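# Move the paper-filled crate into the yellow taped bay

## Task

Bring the crate into the yellow bay so that it rests upright, lies wholly within the tape with no part on or past it, and still contains every piece of paper. It must not tip over or be left leaning, and it must stay in place without the robot holding it.

## Robot and tools

Robot: a wheeled base that drives straight or turns in place (no sideways motion), a lifting column carrying two six-joint arms with two-finger grippers, and a tilting head. Shoulder height S = 0.90 m + column_m. Folded, as at the start, the robot is 0.73 m long, 0.62 m wide, S + 0.43 m tall, with its front 0.40 m ahead of the column. A loose object may occasionally get a brief push from outside.

Frames: base frame has its origin on the floor under the column, between the drive wheels; x forward, y left, z up. left_hand and right_hand are reported in it as the point where the fingers meet (tips are 8 mm further). Their quat_wxyz maps (0, 0, 1) onto the finger direction; the hand's y axis runs along the opening. The odometry frame is the base frame at the start of the scene.

execute_actions: "actions" is a list holding one action or nothing (empty = just report state and images). An action may contain:
- "base": exactly one relative command from where the base last measured itself. translate_m: distance in metres, forward positive, -3 to 3. rotate_rad: turn in radians, left (counter-clockwise from above) positive, -3.2 to 3.2.
- "joints": a single dictionary of absolute targets keyed by joint name, any mix of both arms. column_m 0 to 0.8 (tolerance 0.005); head_tilt_rad -0.61 to 1.308 (0 roughly level, positive looks down; ±0.03); left_/right_joint1_rad -2.879 to 2.879 (±0.045; axis through the shoulder pointing forward and tilted 0.524 rad up; positive moves a hand forward, down and to the left); joint2 0 to 3.141 (±0.14); joint3 0 to 3.019 (±0.09); joint4 -1.692 to 1.57 (±0.055); joint5 -1.57 to 1.57 (±0.03, positive swings the hand to the robot's right); joint6 -2.094 to 2.094 (±0.035, positive rolls clockwise seen from behind the hand); left_/right_gripper_m 0 to 0.093 m, the fingertip gap.
- "speeds": caps for this action only: translate_m 0.05 to 0.8 m/s, rotate_rad 0.1 to 1 rad/s (defaults are the maxima). It does not slow arms. A base move needing more than 8.667 s is refused.
Motions start together and may finish separately; an action lasts at most 15 s. Bad keys or out-of-range values reject the whole call. Joints or base left out may still be pushing to older targets. "cameras" picks images: cam_head_left, cam_head_right, cam_left_wrist, cam_right_wrist, nav_camera or all; omitted/null/["all"] gives all, [] none. After a reported stop, later motion calls in the same reply are skipped.

wait: seconds 0 to 10; commands nothing, returns state and images. zoom_image: camera plus region [x0, y0, x1, y1] in pixels of that camera's latest full image, top-left origin, at most 504 by 504. finished_scene: scene = number of the current scene; irreversible, reports success, and the goal must hold afterwards.

Result lines: base_status and joint_status give how each motion ended (done, off_target, contact_stop, time_out, not_followed, limit_stop_at_motor_heat). on_its_own covers what you didn't command; "held at" is a held target, not a position. joint_positions, left_hand/right_hand, base_odometry (wheel counting only, so slip looks like travel; heading -3.142 to 3.142, left positive), turned_by_wheels and turned_by_imu (a gap over about 4% and at least 0.05 rad means a collision or slip), base_tilt in degrees (forward/right positive, about 1 degree fixed bias), motor_effort for left_wheel and right_wheel only (percent, positive drives forward, peak in brackets, noisy and biased), wheel_motors_off (1 while overloaded), Motor temperatures per arm in joint order, and pictures naming the image order.

Arm geometry: with joint1 at -1.57 (left) or 1.57 (right) and joints 5, 6 at 0, the arm lies in a vertical plane 0.23 m beside the column. With a = j2 - 0.35, b = 1.05 + j2 - j3, c = b - j4 (c = 1.57 means fingers straight down), the hand is 0.12 + 0.39 sin a + 0.38 cos b + 0.25 cos c ahead and S + 0.39 cos a - 0.38 sin b - 0.25 sin c up. Example: j2, j3, j4 = 0.93, 0.78, 0.14 gives 0.60 m ahead, 0.25 m below S. Reality sits up to 5 cm lower and nearer (12 cm with heavy or far loads). Reach about 1 m; down to 0.99 m below S at 0.3 m ahead. For the floor, extend fingers down 0.45 to 0.5 m ahead with column_m 0.3, then lower the column (to 0.02 m above floor). Below 0.4 m height the housing blocks hands closer than 0.45 m; moving arms with column_m under 0.3 risks hitting housing or floor.

Loads (fingers down): 3.2 kg at 0.4 m ahead, 0.3 to 0.7 m below S; 2 kg to 0.6 m ahead, 0.21 to 0.7 below; 1 kg to 0.8 m ahead, 0.3 to 0.55 below; 0.3 kg to 0.6 m ahead, 0.14 above to 0.7 below. A gripper holds about 2 to 6 kg. Flatter fingers or heavier loads make the arm sag and report time_out or off_target.

Gripping: fingers 7 cm long; outer width is gap + 1 cm at tips, + 5 cm at base; hand body 10 by 7 cm; wrist camera juts 11 cm on one side. Command a gap smaller than the object; off_target is then normal. A reading at least 0.002 m above target means something is held. Small changes (under 0.03 rad, 0.08 for joints 2 and 3) may not move at all; for gentle contact step about 0.05 rad per call from your last target.

Column: lowering stops with contact_stop when an arm's load changes (touch-down or release), may overshoot 0.15 to 0.2 m, and then won't go down until raised 0.2 m. It also stops on unexpected resistance; reverse 0.05 m to free it.

Arms blocked keep pushing and can overheat (worst with joint5 far over); relieve by sending the reported joint positions back as targets (a loaded arm sinks a bit each time). "joint command not followed" means a collision check withheld targets; back the moved joints off by 0.05 rad or more, or move the other arm or drive away. Never let the arms strike or press each other hard.

Base: stalls end with contact_stop; drive 0.05 m away before retrying or turning. Tables 0.30 m up and more than 0.26 m below S can ride over the housing into the column. Pushing hard about 3 s shuts the wheel motors off for 2 s. From 85 °C a MOTOR HOT warning appears; at 100 °C that arm drops its hold. Avoid drops, slams, hard pushes and tipping the crate or spilling paper.

Each tool is called after "Request:" as name([rows], argument=value, ...), one row to a line, values as JSON.

## Session

Request:
execute_actions(actions=[])

Scene clock: 0.00 s.
Motor temperatures (°C, as the motors report them): left_arm=[25 24 26 23 25 24] | right_arm=[25 23 26 24 24 25]
base_odometry: x=+0.000 y=+0.000 heading=+0.000 (m, m, rad; odometry frame)
turned_by_wheels: +0.000 (rad since the last result)
turned_by_imu: +0.000 (rad since the last result)
base_tilt: forward=+0.0 right=-0.5 (deg)
base_status: not commanded
joint_positions: column_m=+0.551 head_tilt_rad=+0.872 left_joint1_rad=-1.565 left_joint2_rad=+0.872 left_joint3_rad=+0.411 left_joint4_rad=-0.959 left_joint5_rad=+0.047 left_joint6_rad=-0.032 left_gripper_m=+0.094 right_joint1_rad=+1.585 right_joint2_rad=+0.887 right_joint3_rad=+0.425 right_joint4_rad=-0.908 right_joint5_rad=-0.029 right_joint6_rad=-0.057 right_gripper_m=+0.095
joint_status: not commanded
wheel_motors_off: 0
motor_effort: left_wheel=+0 right_wheel=+2 (%)
left_hand: x=+0.1490 y=+0.2177 z=+1.2515 quat_wxyz=(+0.434, +0.027, -0.901, +0.013) (m; base frame)
right_hand: x=+0.1616 y=-0.2172 z=+1.2392 quat_wxyz=(+0.410, +0.026, -0.911, -0.029) (m; base frame)
pictures: cam_head_left, cam_head_right, cam_left_wrist, cam_right_wrist, nav_camera
Images, in order (width x height): cam_head_left 504x504, cam_head_right 504x504, cam_left_wrist 616x616, cam_right_wrist 616x616, nav_camera 504x504.

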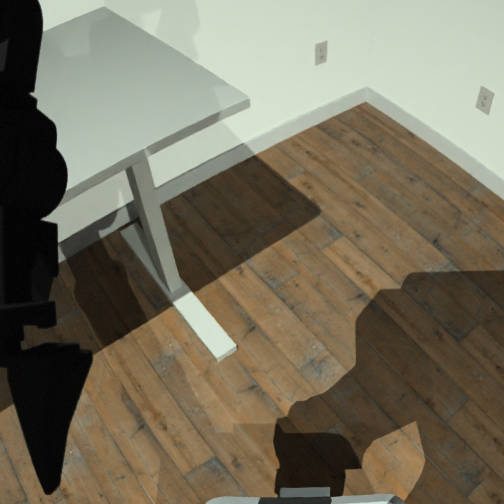

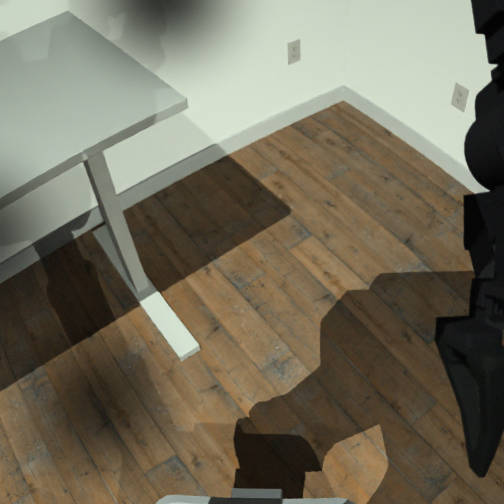

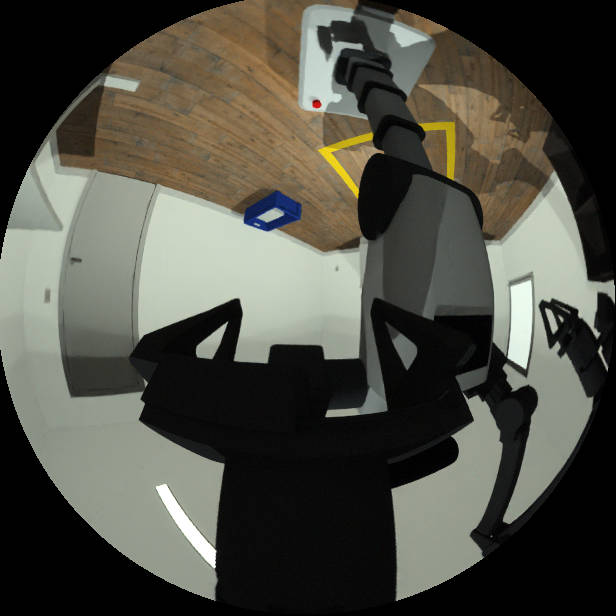

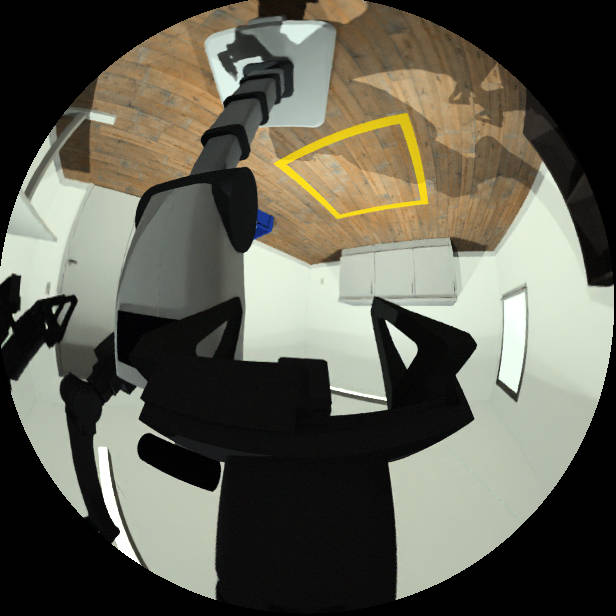

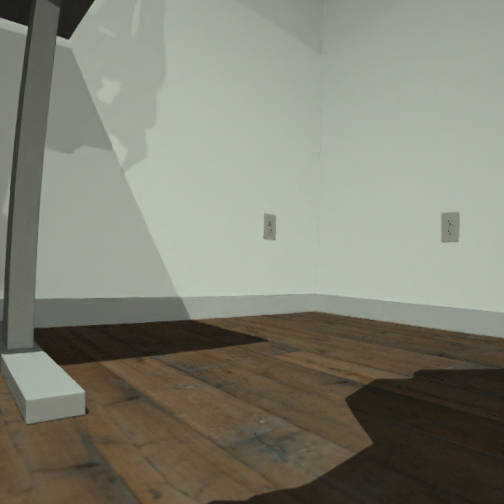

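Request:
execute_actions([
  {"base":{"rotate_rad":2.8},"joints":{"head_tilt_rad":0.75}},
], cameras=["cam_head_left","cam_head_right","nav_camera"])

Scene clock: 9.60 s.
Motor temperatures (°C, as the motors report them): left_arm=[25 24 26 23 25 24] | right_arm=[25 23 26 24 24 25]
base_odometry: x=+0.000 y=+0.000 heading=+2.799 (m, m, rad; odometry frame)
turned_by_wheels: +2.799 (rad since the last result)
turned_by_imu: +2.791 (rad since the last result)
base_tilt: forward=+0.0 right=-0.5 (deg)
base_status: done
joint_positions: column_m=+0.551 head_tilt_rad=+0.766 left_joint1_rad=-1.565 left_joint2_rad=+0.872 left_joint3_rad=+0.411 left_joint4_rad=-0.959 left_joint5_rad=+0.047 left_joint6_rad=-0.032 left_gripper_m=+0.094 right_joint1_rad=+1.585 right_joint2_rad=+0.887 right_joint3_rad=+0.425 right_joint4_rad=-0.908 right_joint5_rad=-0.029 right_joint6_rad=-0.057 right_gripper_m=+0.095
joint_status: all done
wheel_motors_off: 0
motor_effort: left_wheel=-5(47) right_wheel=+2(34) (%)
left_hand: x=+0.1490 y=+0.2177 z=+1.2515 quat_wxyz=(+0.434, +0.027, -0.901, +0.013) (m; base frame)
right_hand: x=+0.1616 y=-0.2172 z=+1.2392 quat_wxyz=(+0.410, +0.026, -0.911, -0.029) (m; base frame)
pictures: cam_head_left, cam_head_right, nav_camera
Images, in order (width x height): cam_head_left 504x504, cam_head_right 504x504, nav_camera 504x504.

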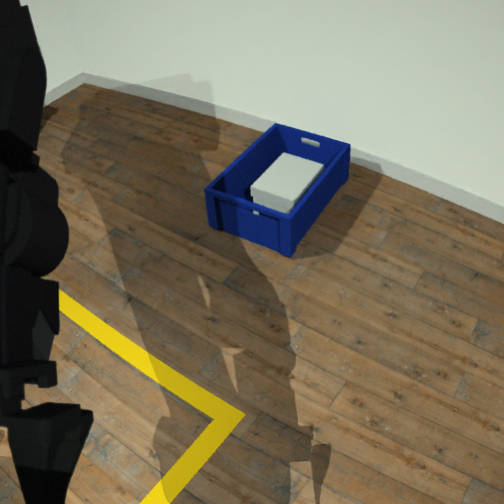

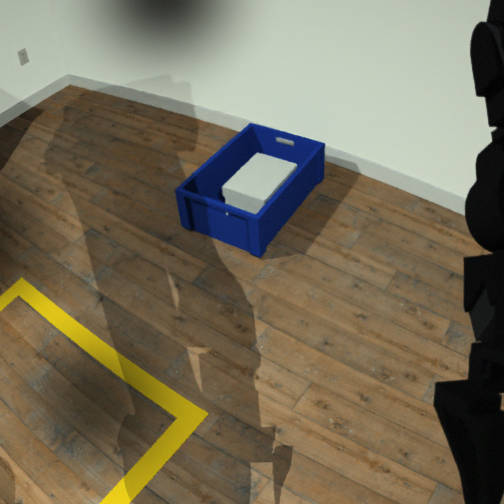

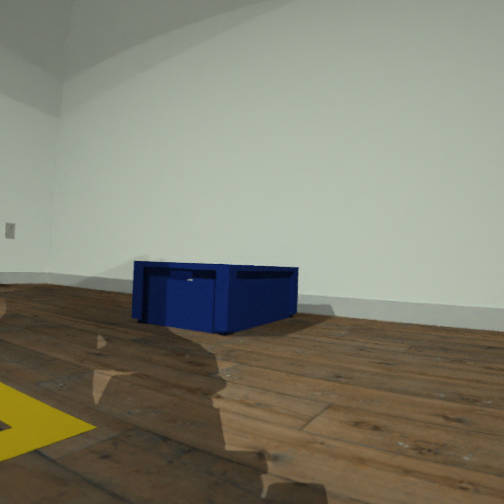

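Request:
execute_actions([
  {"base":{"rotate_rad":0.75}},
], cameras=["cam_head_right"])

Request:
execute_actions([
  {"base":{"translate_m":1.05},"joints":{"column_m":0.3}},
], cameras=["cam_head_right"])

Request:
execute_actions([
  {"base":{"rotate_rad":-1.25},"joints":{"head_tilt_rad":0.9}},
])

Scene clock: 28.87 s.
Motor temperatures (°C, as the motors report them): left_arm=[25 24 26 23 25 24] | right_arm=[25 23 26 24 24 25]
base_odometry: x=+0.000 y=+0.000 heading=-2.735 (m, m, rad; odometry frame)
turned_by_wheels: +0.749 (rad since the last result)
turned_by_imu: +0.748 (rad since the last result)
base_tilt: forward=+0.1 right=-0.5 (deg)
base_status: done
joint_positions: column_m=+0.551 head_tilt_rad=+0.766 left_joint1_rad=-1.565 left_joint2_rad=+0.872 left_joint3_rad=+0.411 left_joint4_rad=-0.959 left_joint5_rad=+0.047 left_joint6_rad=-0.032 left_gripper_m=+0.094 right_joint1_rad=+1.585 right_joint2_rad=+0.887 right_joint3_rad=+0.425 right_joint4_rad=-0.908 right_joint5_rad=-0.029 right_joint6_rad=-0.057 right_gripper_m=+0.095
joint_status: not commanded
wheel_motors_off: 0
motor_effort: left_wheel=-2(31) right_wheel=+2(30) (%)
left_hand: x=+0.1490 y=+0.2177 z=+1.2515 quat_wxyz=(+0.434, +0.027, -0.901, +0.013) (m; base frame)
right_hand: x=+0.1616 y=-0.2172 z=+1.2392 quat_wxyz=(+0.410, +0.026, -0.911, -0.029) (m; base frame)
pictures: cam_head_right
Images, in order (width x height): cam_head_right 504x504.

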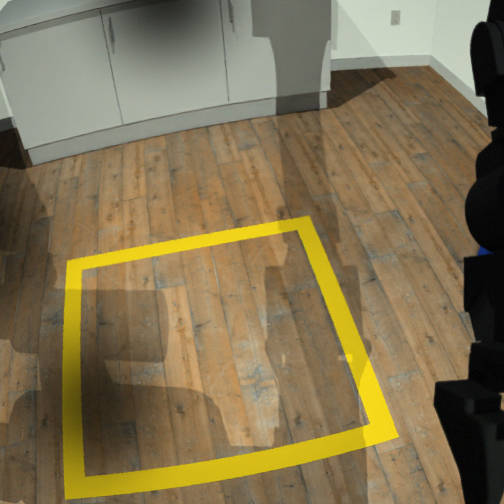

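Scene clock: 32.70 s.
Motor temperatures (°C, as the motors report them): left_arm=[25 24 26 23 25 24] | right_arm=[25 23 26 24 24 25]
base_odometry: x=-0.964 y=-0.416 heading=-2.734 (m, m, rad; odometry frame)
turned_by_wheels: +0.000 (rad since the last result)
turned_by_imu: -0.003 (rad since the last result)
base_tilt: forward=+0.0 right=-0.5 (deg)
base_status: done
joint_positions: column_m=+0.300 head_tilt_rad=+0.765 left_joint1_rad=-1.565 left_joint2_rad=+0.872 left_joint3_rad=+0.411 left_joint4_rad=-0.959 left_joint5_rad=+0.047 left_joint6_rad=-0.032 left_gripper_m=+0.094 right_joint1_rad=+1.585 right_joint2_rad=+0.887 right_joint3_rad=+0.426 right_joint4_rad=-0.908 right_joint5_rad=-0.029 right_joint6_rad=-0.057 right_gripper_m=+0.095
joint_status: all done
wheel_motors_off: 0
motor_effort: left_wheel=-1(46) right_wheel=-1(53) (%)
left_hand: x=+0.1492 y=+0.2177 z=+1.0005 quat_wxyz=(+0.433, +0.027, -0.901, +0.013) (m; base frame)
right_hand: x=+0.1620 y=-0.2172 z=+0.9881 quat_wxyz=(+0.410, +0.026, -0.911, -0.029) (m; base frame)
pictures: cam_head_right
Images, in order (width x height): cam_head_right 504x504.

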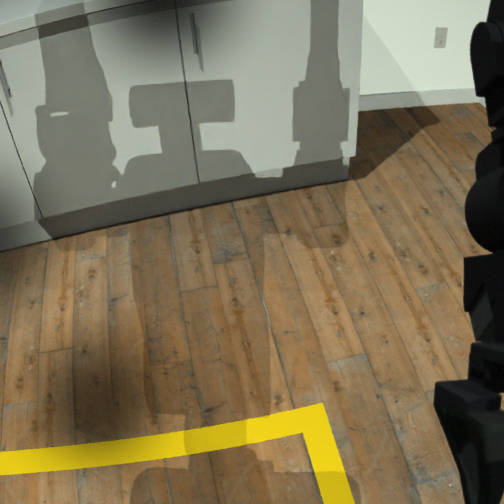

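Scene clock: 35.27 s.
Motor temperatures (°C, as the motors report them): left_arm=[25 24 26 23 25 24] | right_arm=[25 23 26 24 24 25]
base_odometry: x=-0.964 y=-0.416 heading=+2.300 (m, m, rad; odometry frame)
turned_by_wheels: -1.249 (rad since the last result)
turned_by_imu: -1.245 (rad since the last result)
base_tilt: forward=+0.1 right=-0.5 (deg)
base_status: done
joint_positions: column_m=+0.300 head_tilt_rad=+0.901 left_joint1_rad=-1.565 left_joint2_rad=+0.872 left_joint3_rad=+0.411 left_joint4_rad=-0.959 left_joint5_rad=+0.047 left_joint6_rad=-0.032 left_gripper_m=+0.094 right_joint1_rad=+1.585 right_joint2_rad=+0.887 right_joint3_rad=+0.426 right_joint4_rad=-0.908 right_joint5_rad=-0.029 right_joint6_rad=-0.057 right_gripper_m=+0.095
joint_status: all done
wheel_motors_off: 0
motor_effort: left_wheel=+3(35) right_wheel=-4(47) (%)
left_hand: x=+0.1492 y=+0.2177 z=+1.0005 quat_wxyz=(+0.433, +0.027, -0.901, +0.013) (m; base frame)
right_hand: x=+0.1620 y=-0.2172 z=+0.9881 quat_wxyz=(+0.410, +0.026, -0.911, -0.029) (m; base frame)
pictures: cam_head_left, cam_head_right, cam_left_wrist, cam_right_wrist, nav_camera
Images, in order (width x height): cam_head_left 504x504, cam_head_right 504x504, cam_left_wrist 616x616, cam_right_wrist 616x616, nav_camera 504x504.

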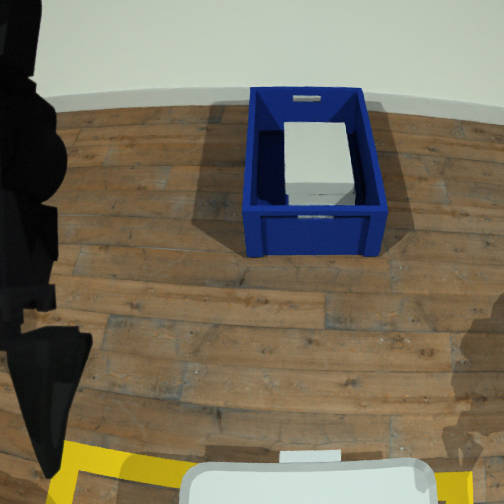

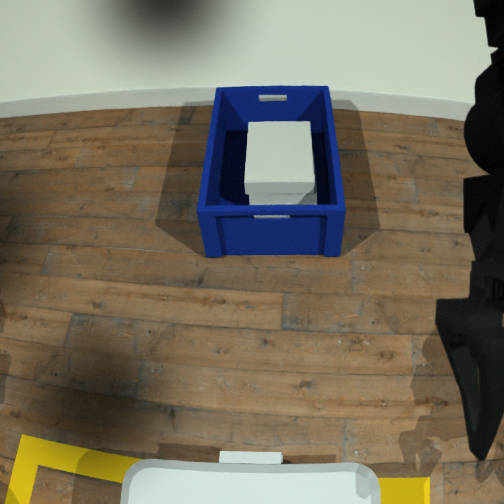

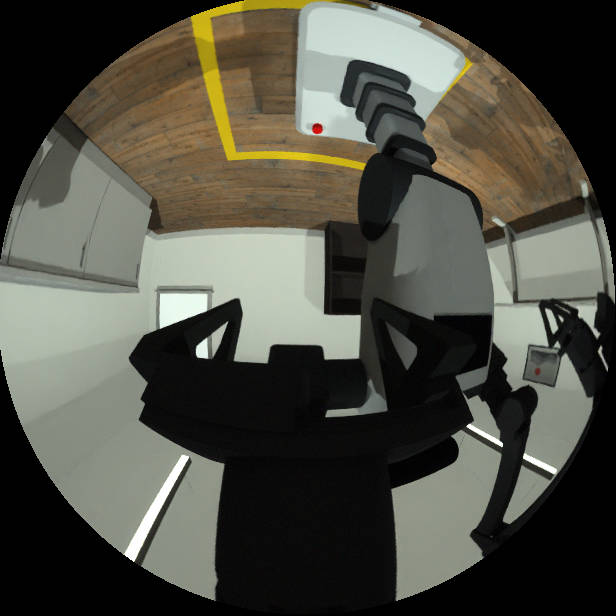

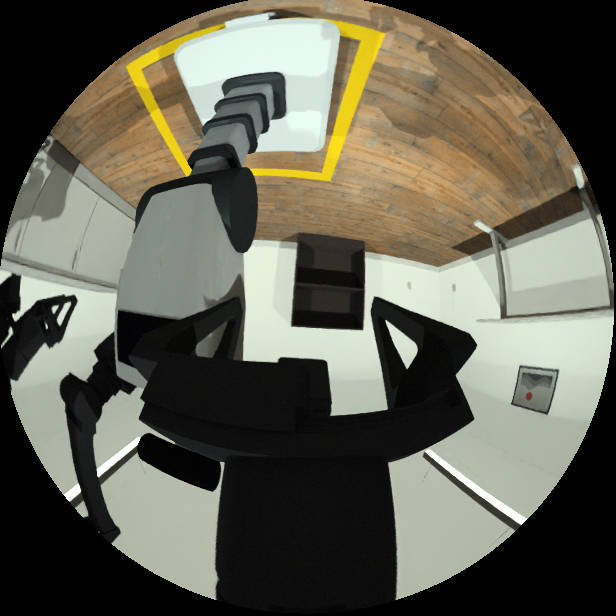

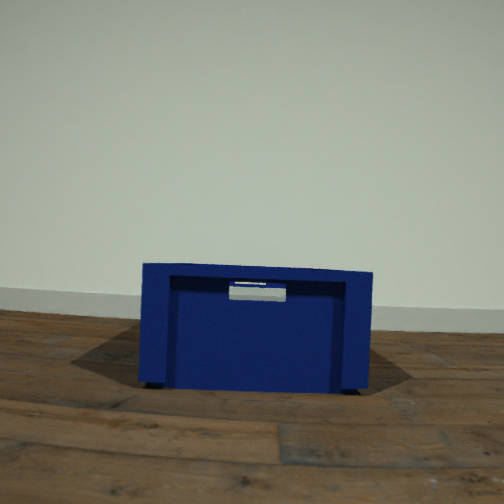

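Request:
execute_actions([
  {"base":{"translate_m":0.5},"joints":{"head_tilt_rad":1.15,"left_joint1_rad":-1.62,"left_joint2_rad":2.28,"left_joint3_rad":2.07,"left_joint4_rad":-0.31,"left_joint5_rad":0,"left_joint6_rad":0,"right_joint1_rad":1.6,"right_joint2_rad":2.28,"right_joint3_rad":2.07,"right_joint4_rad":-0.31,"right_joint5_rad":0,"right_joint6_rad":0}},
])

Scene clock: 48.50 s.
Motor temperatures (°C, as the motors report them): left_arm=[25 25 26 23 25 24] | right_arm=[25 23 26 24 24 25]
base_odometry: x=-1.297 y=-0.043 heading=+2.299 (m, m, rad; odometry frame)
turned_by_wheels: +0.000 (rad since the last result)
turned_by_imu: -0.002 (rad since the last result)
base_tilt: forward=+0.0 right=-0.5 (deg)
base_status: done
joint_positions: column_m=+0.300 head_tilt_rad=+1.149 left_joint1_rad=-1.611 left_joint2_rad=+2.267 left_joint3_rad=+2.071 left_joint4_rad=-0.313 left_joint5_rad=+0.003 left_joint6_rad=-0.007 left_gripper_m=+0.094 right_joint1_rad=+1.589 right_joint2_rad=+2.270 right_joint3_rad=+2.071 right_joint4_rad=-0.317 right_joint5_rad=-0.003 right_joint6_rad=-0.012 right_gripper_m=+0.095
joint_status: all done
wheel_motors_off: 0
motor_effort: left_wheel=+1(55) right_wheel=+1(47) (%)
left_hand: x=+0.6111 y=+0.1873 z=+0.4633 quat_wxyz=(-0.007, -0.007, -1.000, +0.019) (m; base frame)
right_hand: x=+0.6085 y=-0.2082 z=+0.4613 quat_wxyz=(-0.004, +0.011, -1.000, -0.010) (m; base frame)
pictures: cam_head_left, cam_head_right, cam_left_wrist, cam_right_wrist, nav_camera
Images, in order (width x height): cam_head_left 504x504, cam_head_right 504x504, cam_left_wrist 616x616, cam_right_wrist 616x616, nav_camera 504x504.

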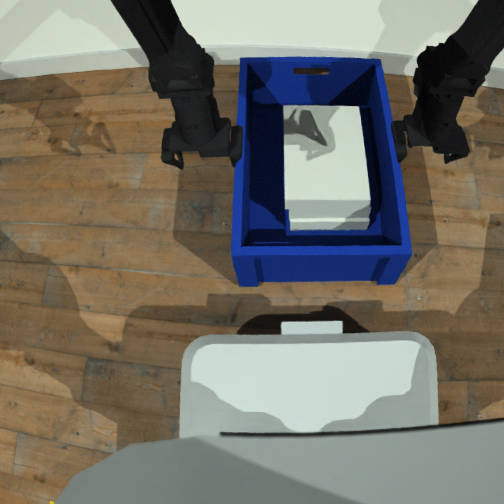

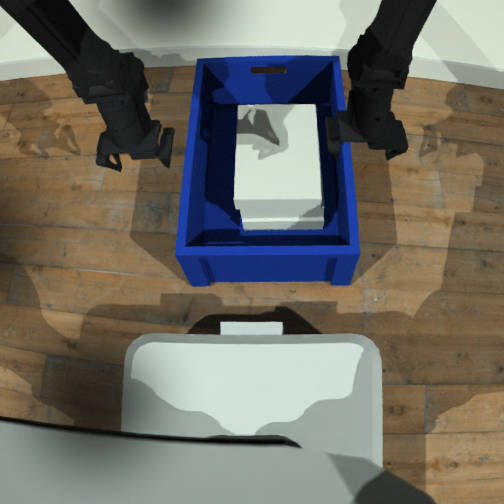

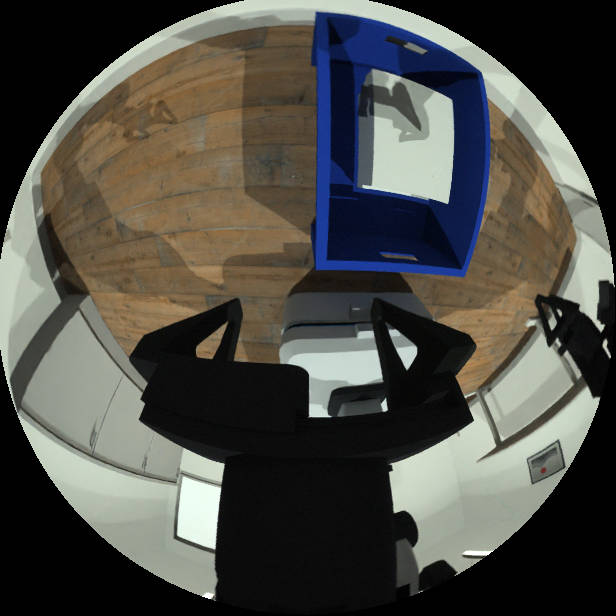

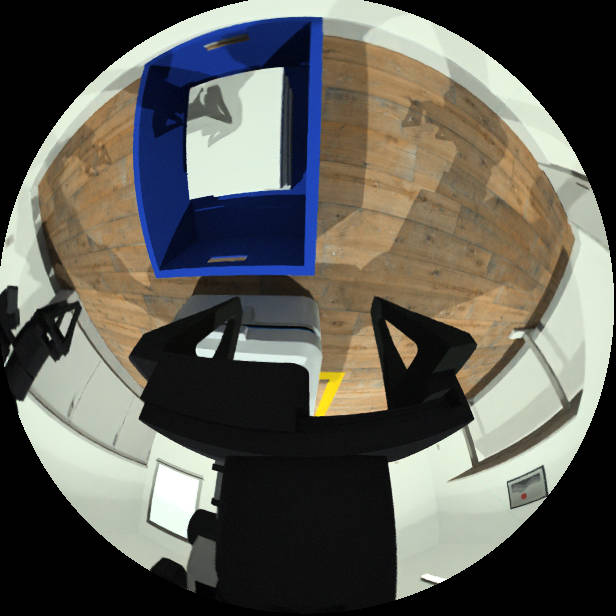

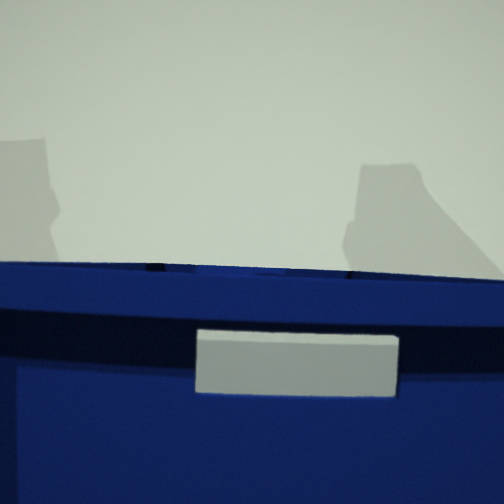

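Request:
execute_actions([
  {"joints":{"column_m":0.11,"left_joint1_rad":-1.665}},
], cameras=["cam_head_left","cam_left_wrist","cam_right_wrist"])

Scene clock: 54.23 s.
Motor temperatures (°C, as the motors report them): left_arm=[25 25 26 23 25 24] | right_arm=[25 24 26 24 24 25]
base_odometry: x=-1.297 y=-0.043 heading=+2.299 (m, m, rad; odometry frame)
turned_by_wheels: +0.000 (rad since the last result)
turned_by_imu: +0.000 (rad since the last result)
base_tilt: forward=+0.1 right=-0.5 (deg)
base_status: not commanded
joint_positions: column_m=+0.110 head_tilt_rad=+1.149 left_joint1_rad=-1.667 left_joint2_rad=+2.267 left_joint3_rad=+2.071 left_joint4_rad=-0.313 left_joint5_rad=+0.001 left_joint6_rad=-0.007 left_gripper_m=+0.094 right_joint1_rad=+1.589 right_joint2_rad=+2.270 right_joint3_rad=+2.071 right_joint4_rad=-0.317 right_joint5_rad=-0.003 right_joint6_rad=-0.012 right_gripper_m=+0.095
joint_status: all done
wheel_motors_off: 0
motor_effort: left_wheel=+2(3) right_wheel=+0(0) (%)
left_hand: x=+0.6094 y=+0.1375 z=+0.2763 quat_wxyz=(-0.007, -0.020, -0.999, +0.042) (m; base frame)
right_hand: x=+0.6085 y=-0.2082 z=+0.2713 quat_wxyz=(-0.004, +0.011, -1.000, -0.010) (m; base frame)
pictures: cam_head_left, cam_left_wrist, cam_right_wrist
Images, in order (width x height): cam_head_left 504x504, cam_left_wrist 616x616, cam_right_wrist 616x616.

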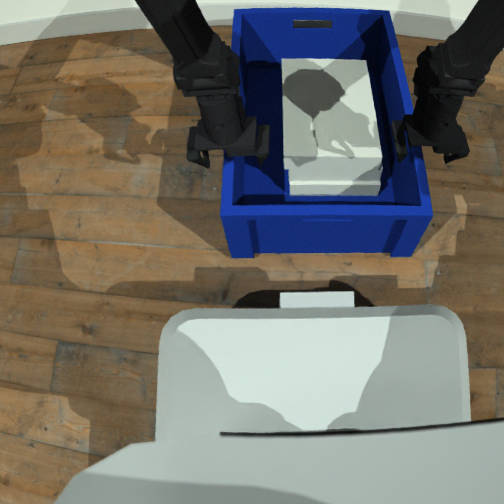

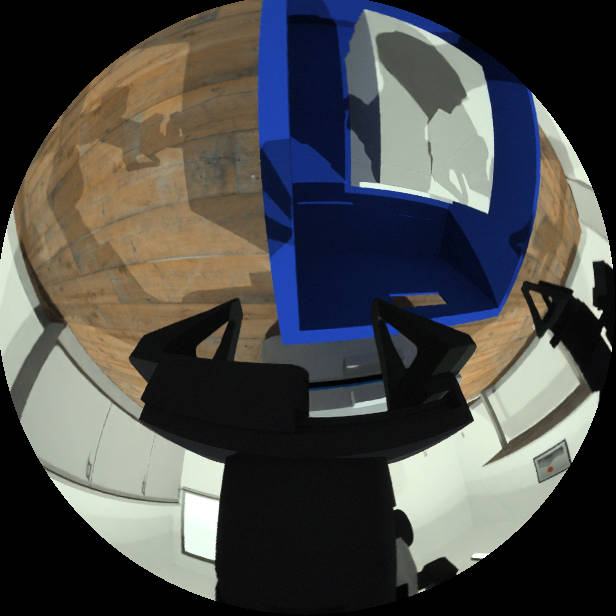

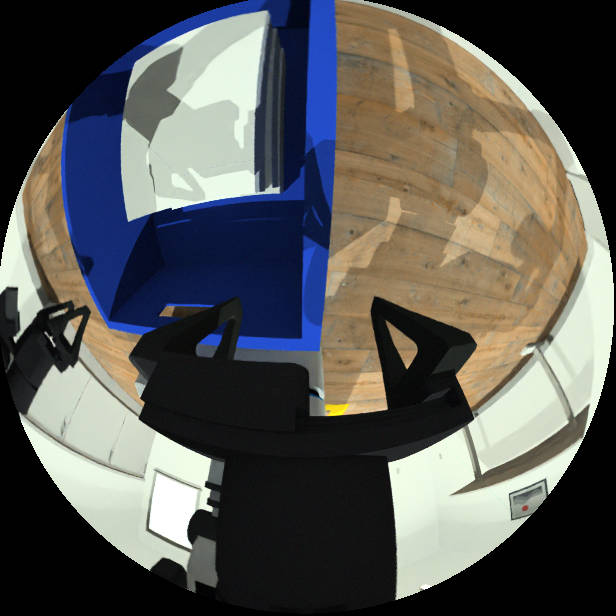

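Request:
execute_actions([
  {"joints":{"column_m":0.025,"left_joint1_rad":-1.635}},
], cameras=["cam_head_left","cam_left_wrist","cam_right_wrist","nav_camera"])

Scene clock: 58.37 s.
Motor temperatures (°C, as the motors report them): left_arm=[25 25 26 23 25 24] | right_arm=[25 24 26 24 24 25]
base_odometry: x=-1.297 y=-0.043 heading=+2.299 (m, m, rad; odometry frame)
turned_by_wheels: +0.000 (rad since the last result)
turned_by_imu: +0.000 (rad since the last result)
base_tilt: forward=+0.0 right=-0.5 (deg)
base_status: not commanded
joint_positions: column_m=+0.025 head_tilt_rad=+1.149 left_joint1_rad=-1.645 left_joint2_rad=+2.268 left_joint3_rad=+2.071 left_joint4_rad=-0.313 left_joint5_rad=+0.001 left_joint6_rad=-0.007 left_gripper_m=+0.094 right_joint1_rad=+1.589 right_joint2_rad=+2.270 right_joint3_rad=+2.071 right_joint4_rad=-0.317 right_joint5_rad=-0.003 right_joint6_rad=-0.012 right_gripper_m=+0.095
joint_status: all done
wheel_motors_off: 0
motor_effort: left_wheel=+2(1) right_wheel=+0(1) (%)
left_hand: x=+0.6100 y=+0.1568 z=+0.1897 quat_wxyz=(-0.007, -0.015, -0.999, +0.033) (m; base frame)
right_hand: x=+0.6082 y=-0.2082 z=+0.1863 quat_wxyz=(-0.004, +0.011, -1.000, -0.010) (m; base frame)
pictures: cam_head_left, cam_left_wrist, cam_right_wrist, nav_camera
Images, in order (width x height): cam_head_left 504x504, cam_left_wrist 616x616, cam_right_wrist 616x616, nav_camera 504x504.

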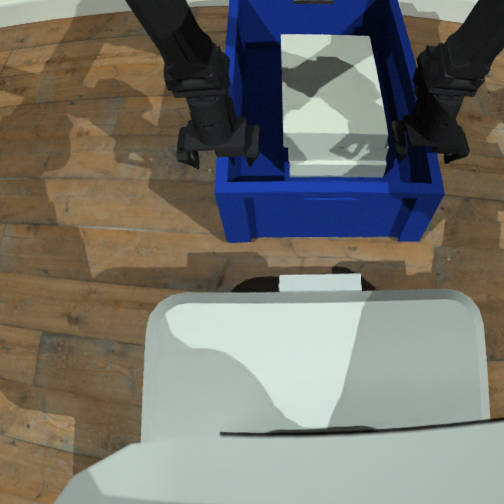

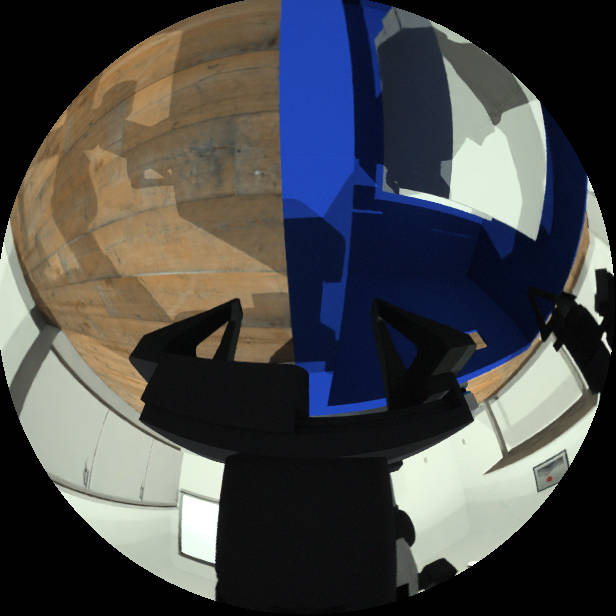

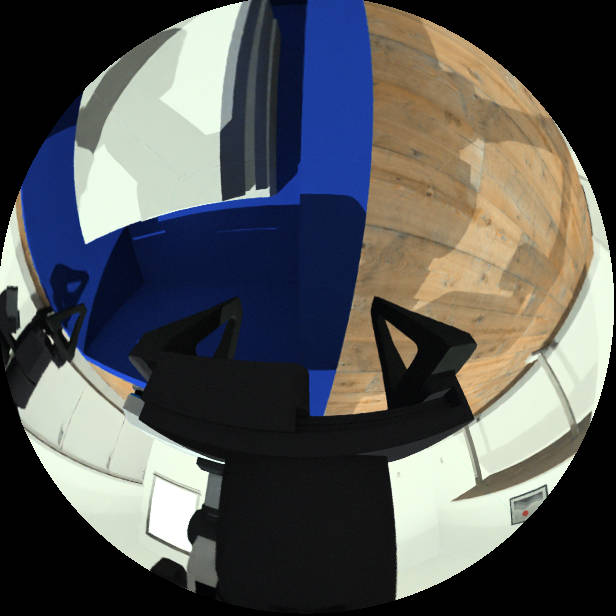

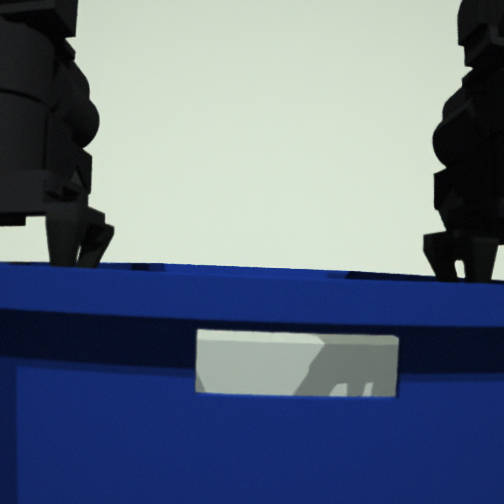

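Request:
execute_actions([
  {"joints":{"left_gripper_m":0,"right_gripper_m":0,"right_joint1_rad":1.565}},
], cameras=[])

Request:
execute_actions([
  {"base":{"translate_m":-0.3},"speeds":{"translate_m":0.2},"joints":{"head_tilt_rad":1.0}},
])

Scene clock: 63.80 s.
Motor temperatures (°C, as the motors report them): left_arm=[25 26 26 23 25 24] | right_arm=[25 25 26 24 24 25]
base_odometry: x=-1.297 y=-0.043 heading=+2.299 (m, m, rad; odometry frame)
turned_by_wheels: +0.000 (rad since the last result)
turned_by_imu: +0.000 (rad since the last result)
base_tilt: forward=+0.0 right=-0.5 (deg)
base_status: not commanded
joint_positions: column_m=+0.025 head_tilt_rad=+1.149 left_joint1_rad=-1.649 left_joint2_rad=+2.268 left_joint3_rad=+2.071 left_joint4_rad=-0.312 left_joint5_rad=+0.005 left_joint6_rad=-0.020 left_gripper_m=+0.019 right_joint1_rad=+1.579 right_joint2_rad=+2.270 right_joint3_rad=+2.071 right_joint4_rad=-0.317 right_joint5_rad=-0.018 right_joint6_rad=+0.001 right_gripper_m=+0.019
joint_status: left_gripper_m off_target (ended at +0.019, target +0.000); right_gripper_m off_target (ended at +0.019, target +0.000); the others done
wheel_motors_off: 0
motor_effort: left_wheel=-2(4) right_wheel=+2(1) (%)
left_hand: x=+0.6097 y=+0.1531 z=+0.1898 quat_wxyz=(-0.007, -0.009, -0.999, +0.036) (m; base frame)
right_hand: x=+0.6083 y=-0.2150 z=+0.1862 quat_wxyz=(-0.004, +0.001, -1.000, -0.012) (m; base frame)
pictures: none
No camera images: the call's "cameras" was empty. Leave "cameras" out to get every camera's image.

Scene clock: 66.17 s.
Motor temperatures (°C, as the motors report them): left_arm=[25 26 26 23 25 24] | right_arm=[25 25 26 24 24 25]
base_odometry: x=-1.098 y=-0.266 heading=+2.301 (m, m, rad; odometry frame)
turned_by_wheels: +0.001 (rad since the last result)
turned_by_imu: +0.002 (rad since the last result)
base_tilt: forward=+0.0 right=-0.5 (deg)
base_status: done
joint_positions: column_m=+0.025 head_tilt_rad=+1.013 left_joint1_rad=-1.648 left_joint2_rad=+2.274 left_joint3_rad=+2.098 left_joint4_rad=-0.281 left_joint5_rad=+0.001 left_joint6_rad=-0.019 left_gripper_m=+0.019 right_joint1_rad=+1.579 right_joint2_rad=+2.278 right_joint3_rad=+2.097 right_joint4_rad=-0.284 right_joint5_rad=-0.021 right_joint6_rad=+0.007 right_gripper_m=+0.019
joint_status: all done
wheel_motors_off: 0
motor_effort: left_wheel=-2(37) right_wheel=+1(41) (%)
left_hand: x=+0.6289 y=+0.1538 z=+0.1904 quat_wxyz=(-0.032, -0.009, -0.999, +0.035) (m; base frame)
right_hand: x=+0.6265 y=-0.2143 z=+0.1863 quat_wxyz=(-0.029, -0.001, -0.999, -0.014) (m; base frame)
pictures: cam_head_left, cam_head_right, cam_left_wrist, cam_right_wrist, nav_camera
Images, in order (width x height): cam_head_left 504x504, cam_head_right 504x504, cam_left_wrist 616x616, cam_right_wrist 616x616, nav_camera 504x504.

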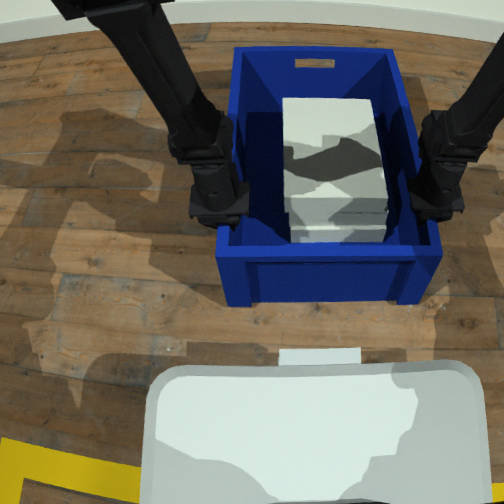

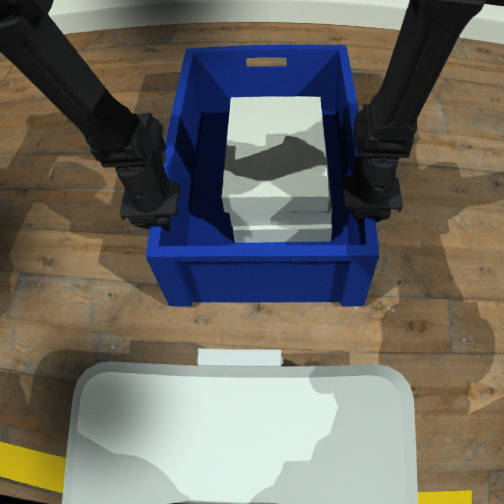

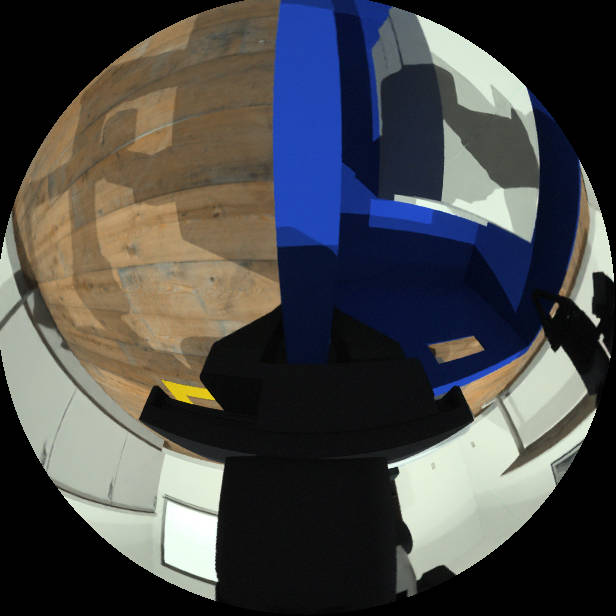

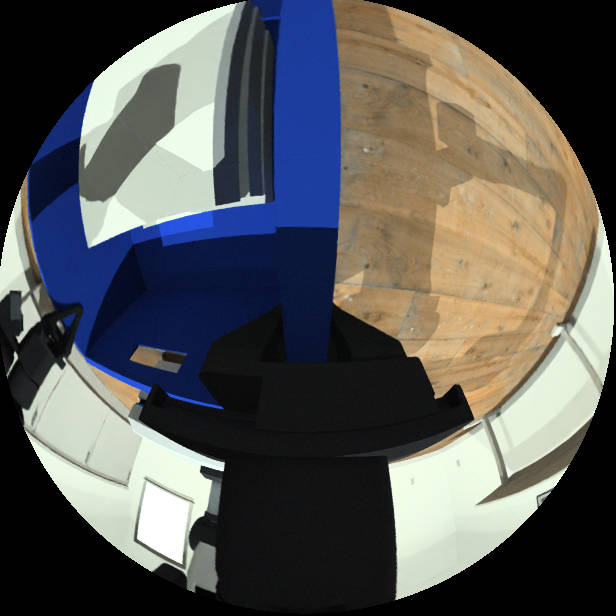

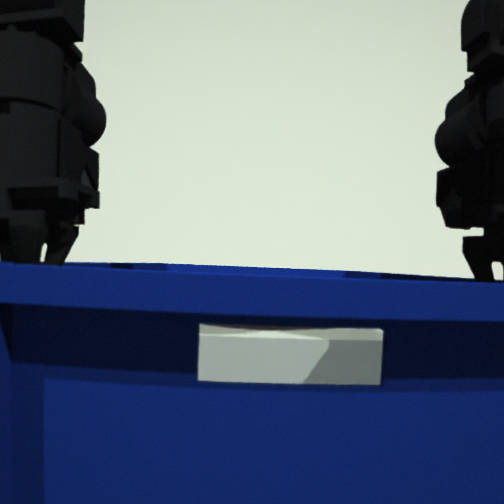

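Request:
execute_actions([
  {"base":{"translate_m":-1.02},"speeds":{"translate_m":0.35}},
])

Scene clock: 73.37 s.
Motor temperatures (°C, as the motors report them): left_arm=[25 26 26 23 25 24] | right_arm=[25 25 26 24 24 25]
base_odometry: x=-0.418 y=-1.027 heading=+2.300 (m, m, rad; odometry frame)
turned_by_wheels: -0.001 (rad since the last result)
turned_by_imu: +0.001 (rad since the last result)
base_tilt: forward=+0.0 right=-0.5 (deg)
base_status: done
joint_positions: column_m=+0.025 head_tilt_rad=+1.013 left_joint1_rad=-1.648 left_joint2_rad=+2.275 left_joint3_rad=+2.099 left_joint4_rad=-0.280 left_joint5_rad=+0.001 left_joint6_rad=-0.016 left_gripper_m=+0.019 right_joint1_rad=+1.579 right_joint2_rad=+2.278 right_joint3_rad=+2.096 right_joint4_rad=-0.284 right_joint5_rad=-0.022 right_joint6_rad=+0.009 right_gripper_m=+0.019
joint_status: not commanded
wheel_motors_off: 0
motor_effort: left_wheel=-2(44) right_wheel=+0(61) (%)
left_hand: x=+0.6299 y=+0.1540 z=+0.1905 quat_wxyz=(-0.034, -0.010, -0.999, +0.035) (m; base frame)
right_hand: x=+0.6260 y=-0.2142 z=+0.1861 quat_wxyz=(-0.029, -0.002, -0.999, -0.015) (m; base frame)
pictures: cam_head_left, cam_head_right, cam_left_wrist, cam_right_wrist, nav_camera
Images, in order (width x height): cam_head_left 504x504, cam_head_right 504x504, cam_left_wrist 616x616, cam_right_wrist 616x616, nav_camera 504x504.

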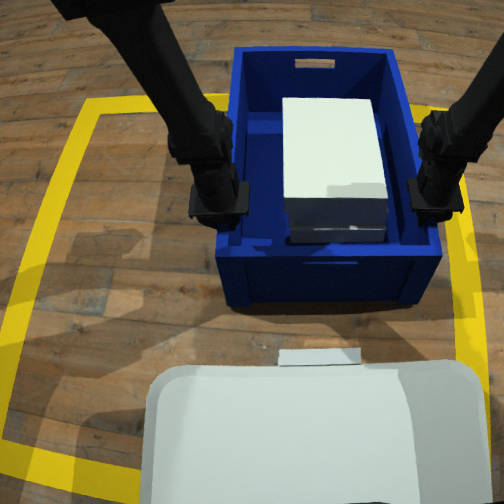

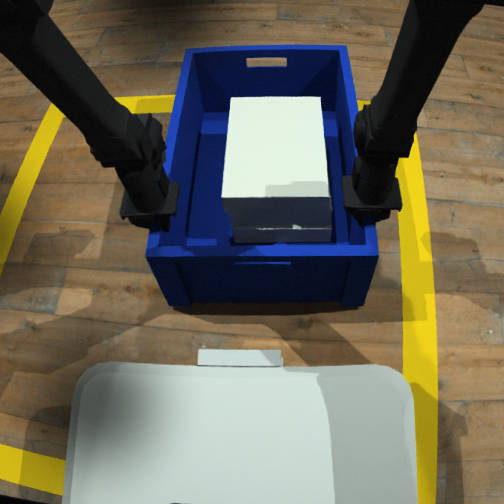

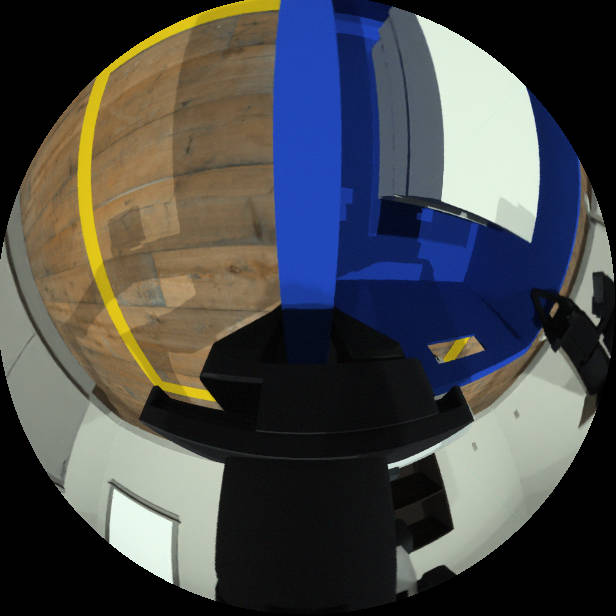

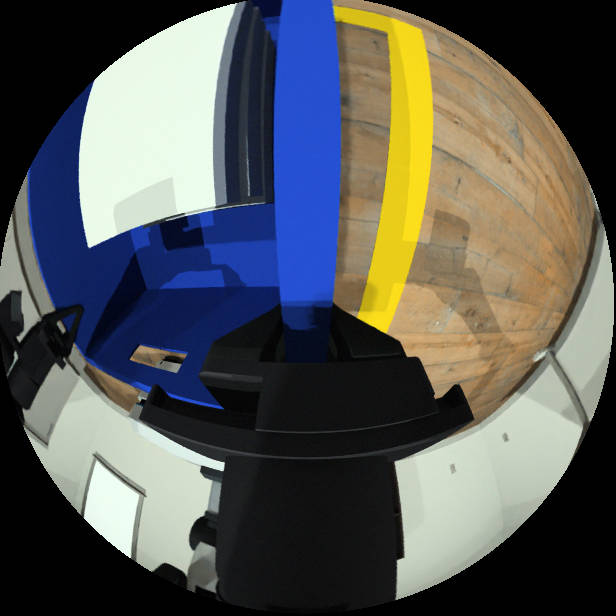

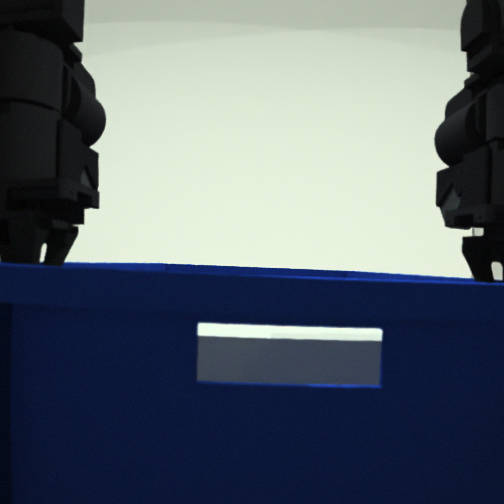

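Request:
execute_actions([
  {"base":{"translate_m":-0.15},"speeds":{"translate_m":0.2}},
], cameras=[])

Request:
execute_actions([
  {"joints":{"left_gripper_m":0.093,"right_gripper_m":0.093}},
], cameras=[])

Request:
execute_actions([
  {"joints":{"column_m":0.13}},
], cameras=["cam_head_right","cam_right_wrist"])

Scene clock: 81.30 s.
Motor temperatures (°C, as the motors report them): left_arm=[25 26 26 23 25 24] | right_arm=[25 25 26 24 24 25]
base_odometry: x=-0.318 y=-1.138 heading=+2.299 (m, m, rad; odometry frame)
turned_by_wheels: -0.001 (rad since the last result)
turned_by_imu: -0.001 (rad since the last result)
base_tilt: forward=+0.0 right=-0.5 (deg)
base_status: done
joint_positions: column_m=+0.025 head_tilt_rad=+1.013 left_joint1_rad=-1.648 left_joint2_rad=+2.275 left_joint3_rad=+2.099 left_joint4_rad=-0.279 left_joint5_rad=+0.001 left_joint6_rad=-0.016 left_gripper_m=+0.019 right_joint1_rad=+1.579 right_joint2_rad=+2.278 right_joint3_rad=+2.096 right_joint4_rad=-0.284 right_joint5_rad=-0.022 right_joint6_rad=+0.009 right_gripper_m=+0.019
joint_status: not commanded
wheel_motors_off: 0
motor_effort: left_wheel=-3(39) right_wheel=+0(34) (%)
left_hand: x=+0.6300 y=+0.1540 z=+0.1905 quat_wxyz=(-0.034, -0.010, -0.999, +0.035) (m; base frame)
right_hand: x=+0.6260 y=-0.2142 z=+0.1861 quat_wxyz=(-0.029, -0.002, -0.999, -0.015) (m; base frame)
pictures: none
No camera images: the call's "cameras" was empty. Leave "cameras" out to get every camera's image.

Scene clock: 82.00 s.
Motor temperatures (°C, as the motors report them): left_arm=[25 26 26 23 25 24] | right_arm=[25 25 26 24 24 25]
base_odometry: x=-0.318 y=-1.138 heading=+2.299 (m, m, rad; odometry frame)
turned_by_wheels: +0.000 (rad since the last result)
turned_by_imu: +0.000 (rad since the last result)
base_tilt: forward=+0.0 right=-0.5 (deg)
base_status: not commanded
joint_positions: column_m=+0.025 head_tilt_rad=+1.013 left_joint1_rad=-1.648 left_joint2_rad=+2.274 left_joint3_rad=+2.071 left_joint4_rad=-0.302 left_joint5_rad=+0.000 left_joint6_rad=-0.010 left_gripper_m=+0.093 right_joint1_rad=+1.575 right_joint2_rad=+2.276 right_joint3_rad=+2.067 right_joint4_rad=-0.298 right_joint5_rad=-0.003 right_joint6_rad=+0.009 right_gripper_m=+0.093
joint_status: all done
wheel_motors_off: 0
motor_effort: left_wheel=-1(3) right_wheel=+1(2) (%)
left_hand: x=+0.6082 y=+0.1548 z=+0.1869 quat_wxyz=(-0.009, -0.014, -0.999, +0.033) (m; base frame)
right_hand: x=+0.6062 y=-0.2213 z=+0.1830 quat_wxyz=(-0.008, -0.003, -1.000, -0.003) (m; base frame)
pictures: none
No camera images: the call's "cameras" was empty. Leave "cameras" out to get every camera's image.

Scene clock: 83.97 s.
Motor temperatures (°C, as the motors report them): left_arm=[25 26 26 23 25 24] | right_arm=[25 25 26 24 24 25]
base_odometry: x=-0.318 y=-1.138 heading=+2.299 (m, m, rad; odometry frame)
turned_by_wheels: +0.000 (rad since the last result)
turned_by_imu: +0.000 (rad since the last result)
base_tilt: forward=+0.0 right=-0.5 (deg)
base_status: not commanded
joint_positions: column_m=+0.130 head_tilt_rad=+1.013 left_joint1_rad=-1.648 left_joint2_rad=+2.274 left_joint3_rad=+2.071 left_joint4_rad=-0.302 left_joint5_rad=+0.000 left_joint6_rad=-0.010 left_gripper_m=+0.093 right_joint1_rad=+1.575 right_joint2_rad=+2.276 right_joint3_rad=+2.067 right_joint4_rad=-0.298 right_joint5_rad=-0.003 right_joint6_rad=+0.009 right_gripper_m=+0.093
joint_status: all done
wheel_motors_off: 0
motor_effort: left_wheel=-3(2) right_wheel=+2(2) (%)
left_hand: x=+0.6082 y=+0.1548 z=+0.2918 quat_wxyz=(-0.009, -0.014, -0.999, +0.033) (m; base frame)
right_hand: x=+0.6062 y=-0.2213 z=+0.2878 quat_wxyz=(-0.008, -0.003, -1.000, -0.003) (m; base frame)
pictures: cam_head_right, cam_right_wrist
Images, in order (width x height): cam_head_right 504x504, cam_right_wrist 616x616.

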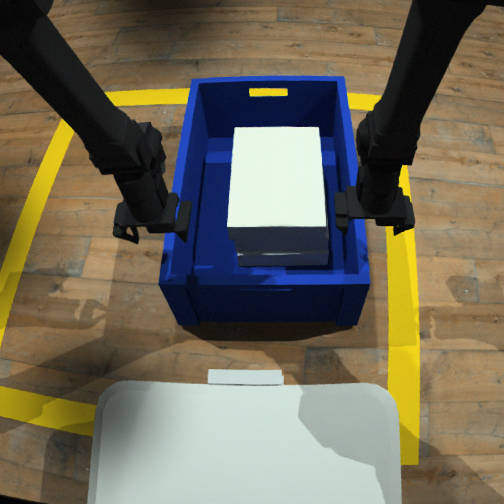

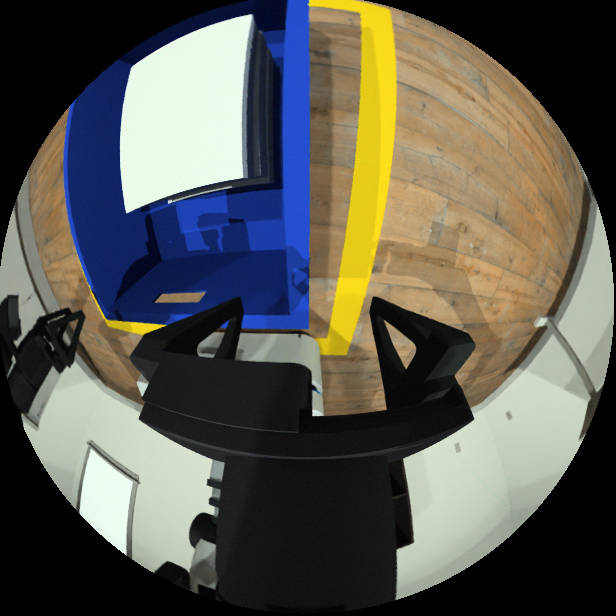

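Request:
finished_scene(scene=1)

The scene is finished: the task was done.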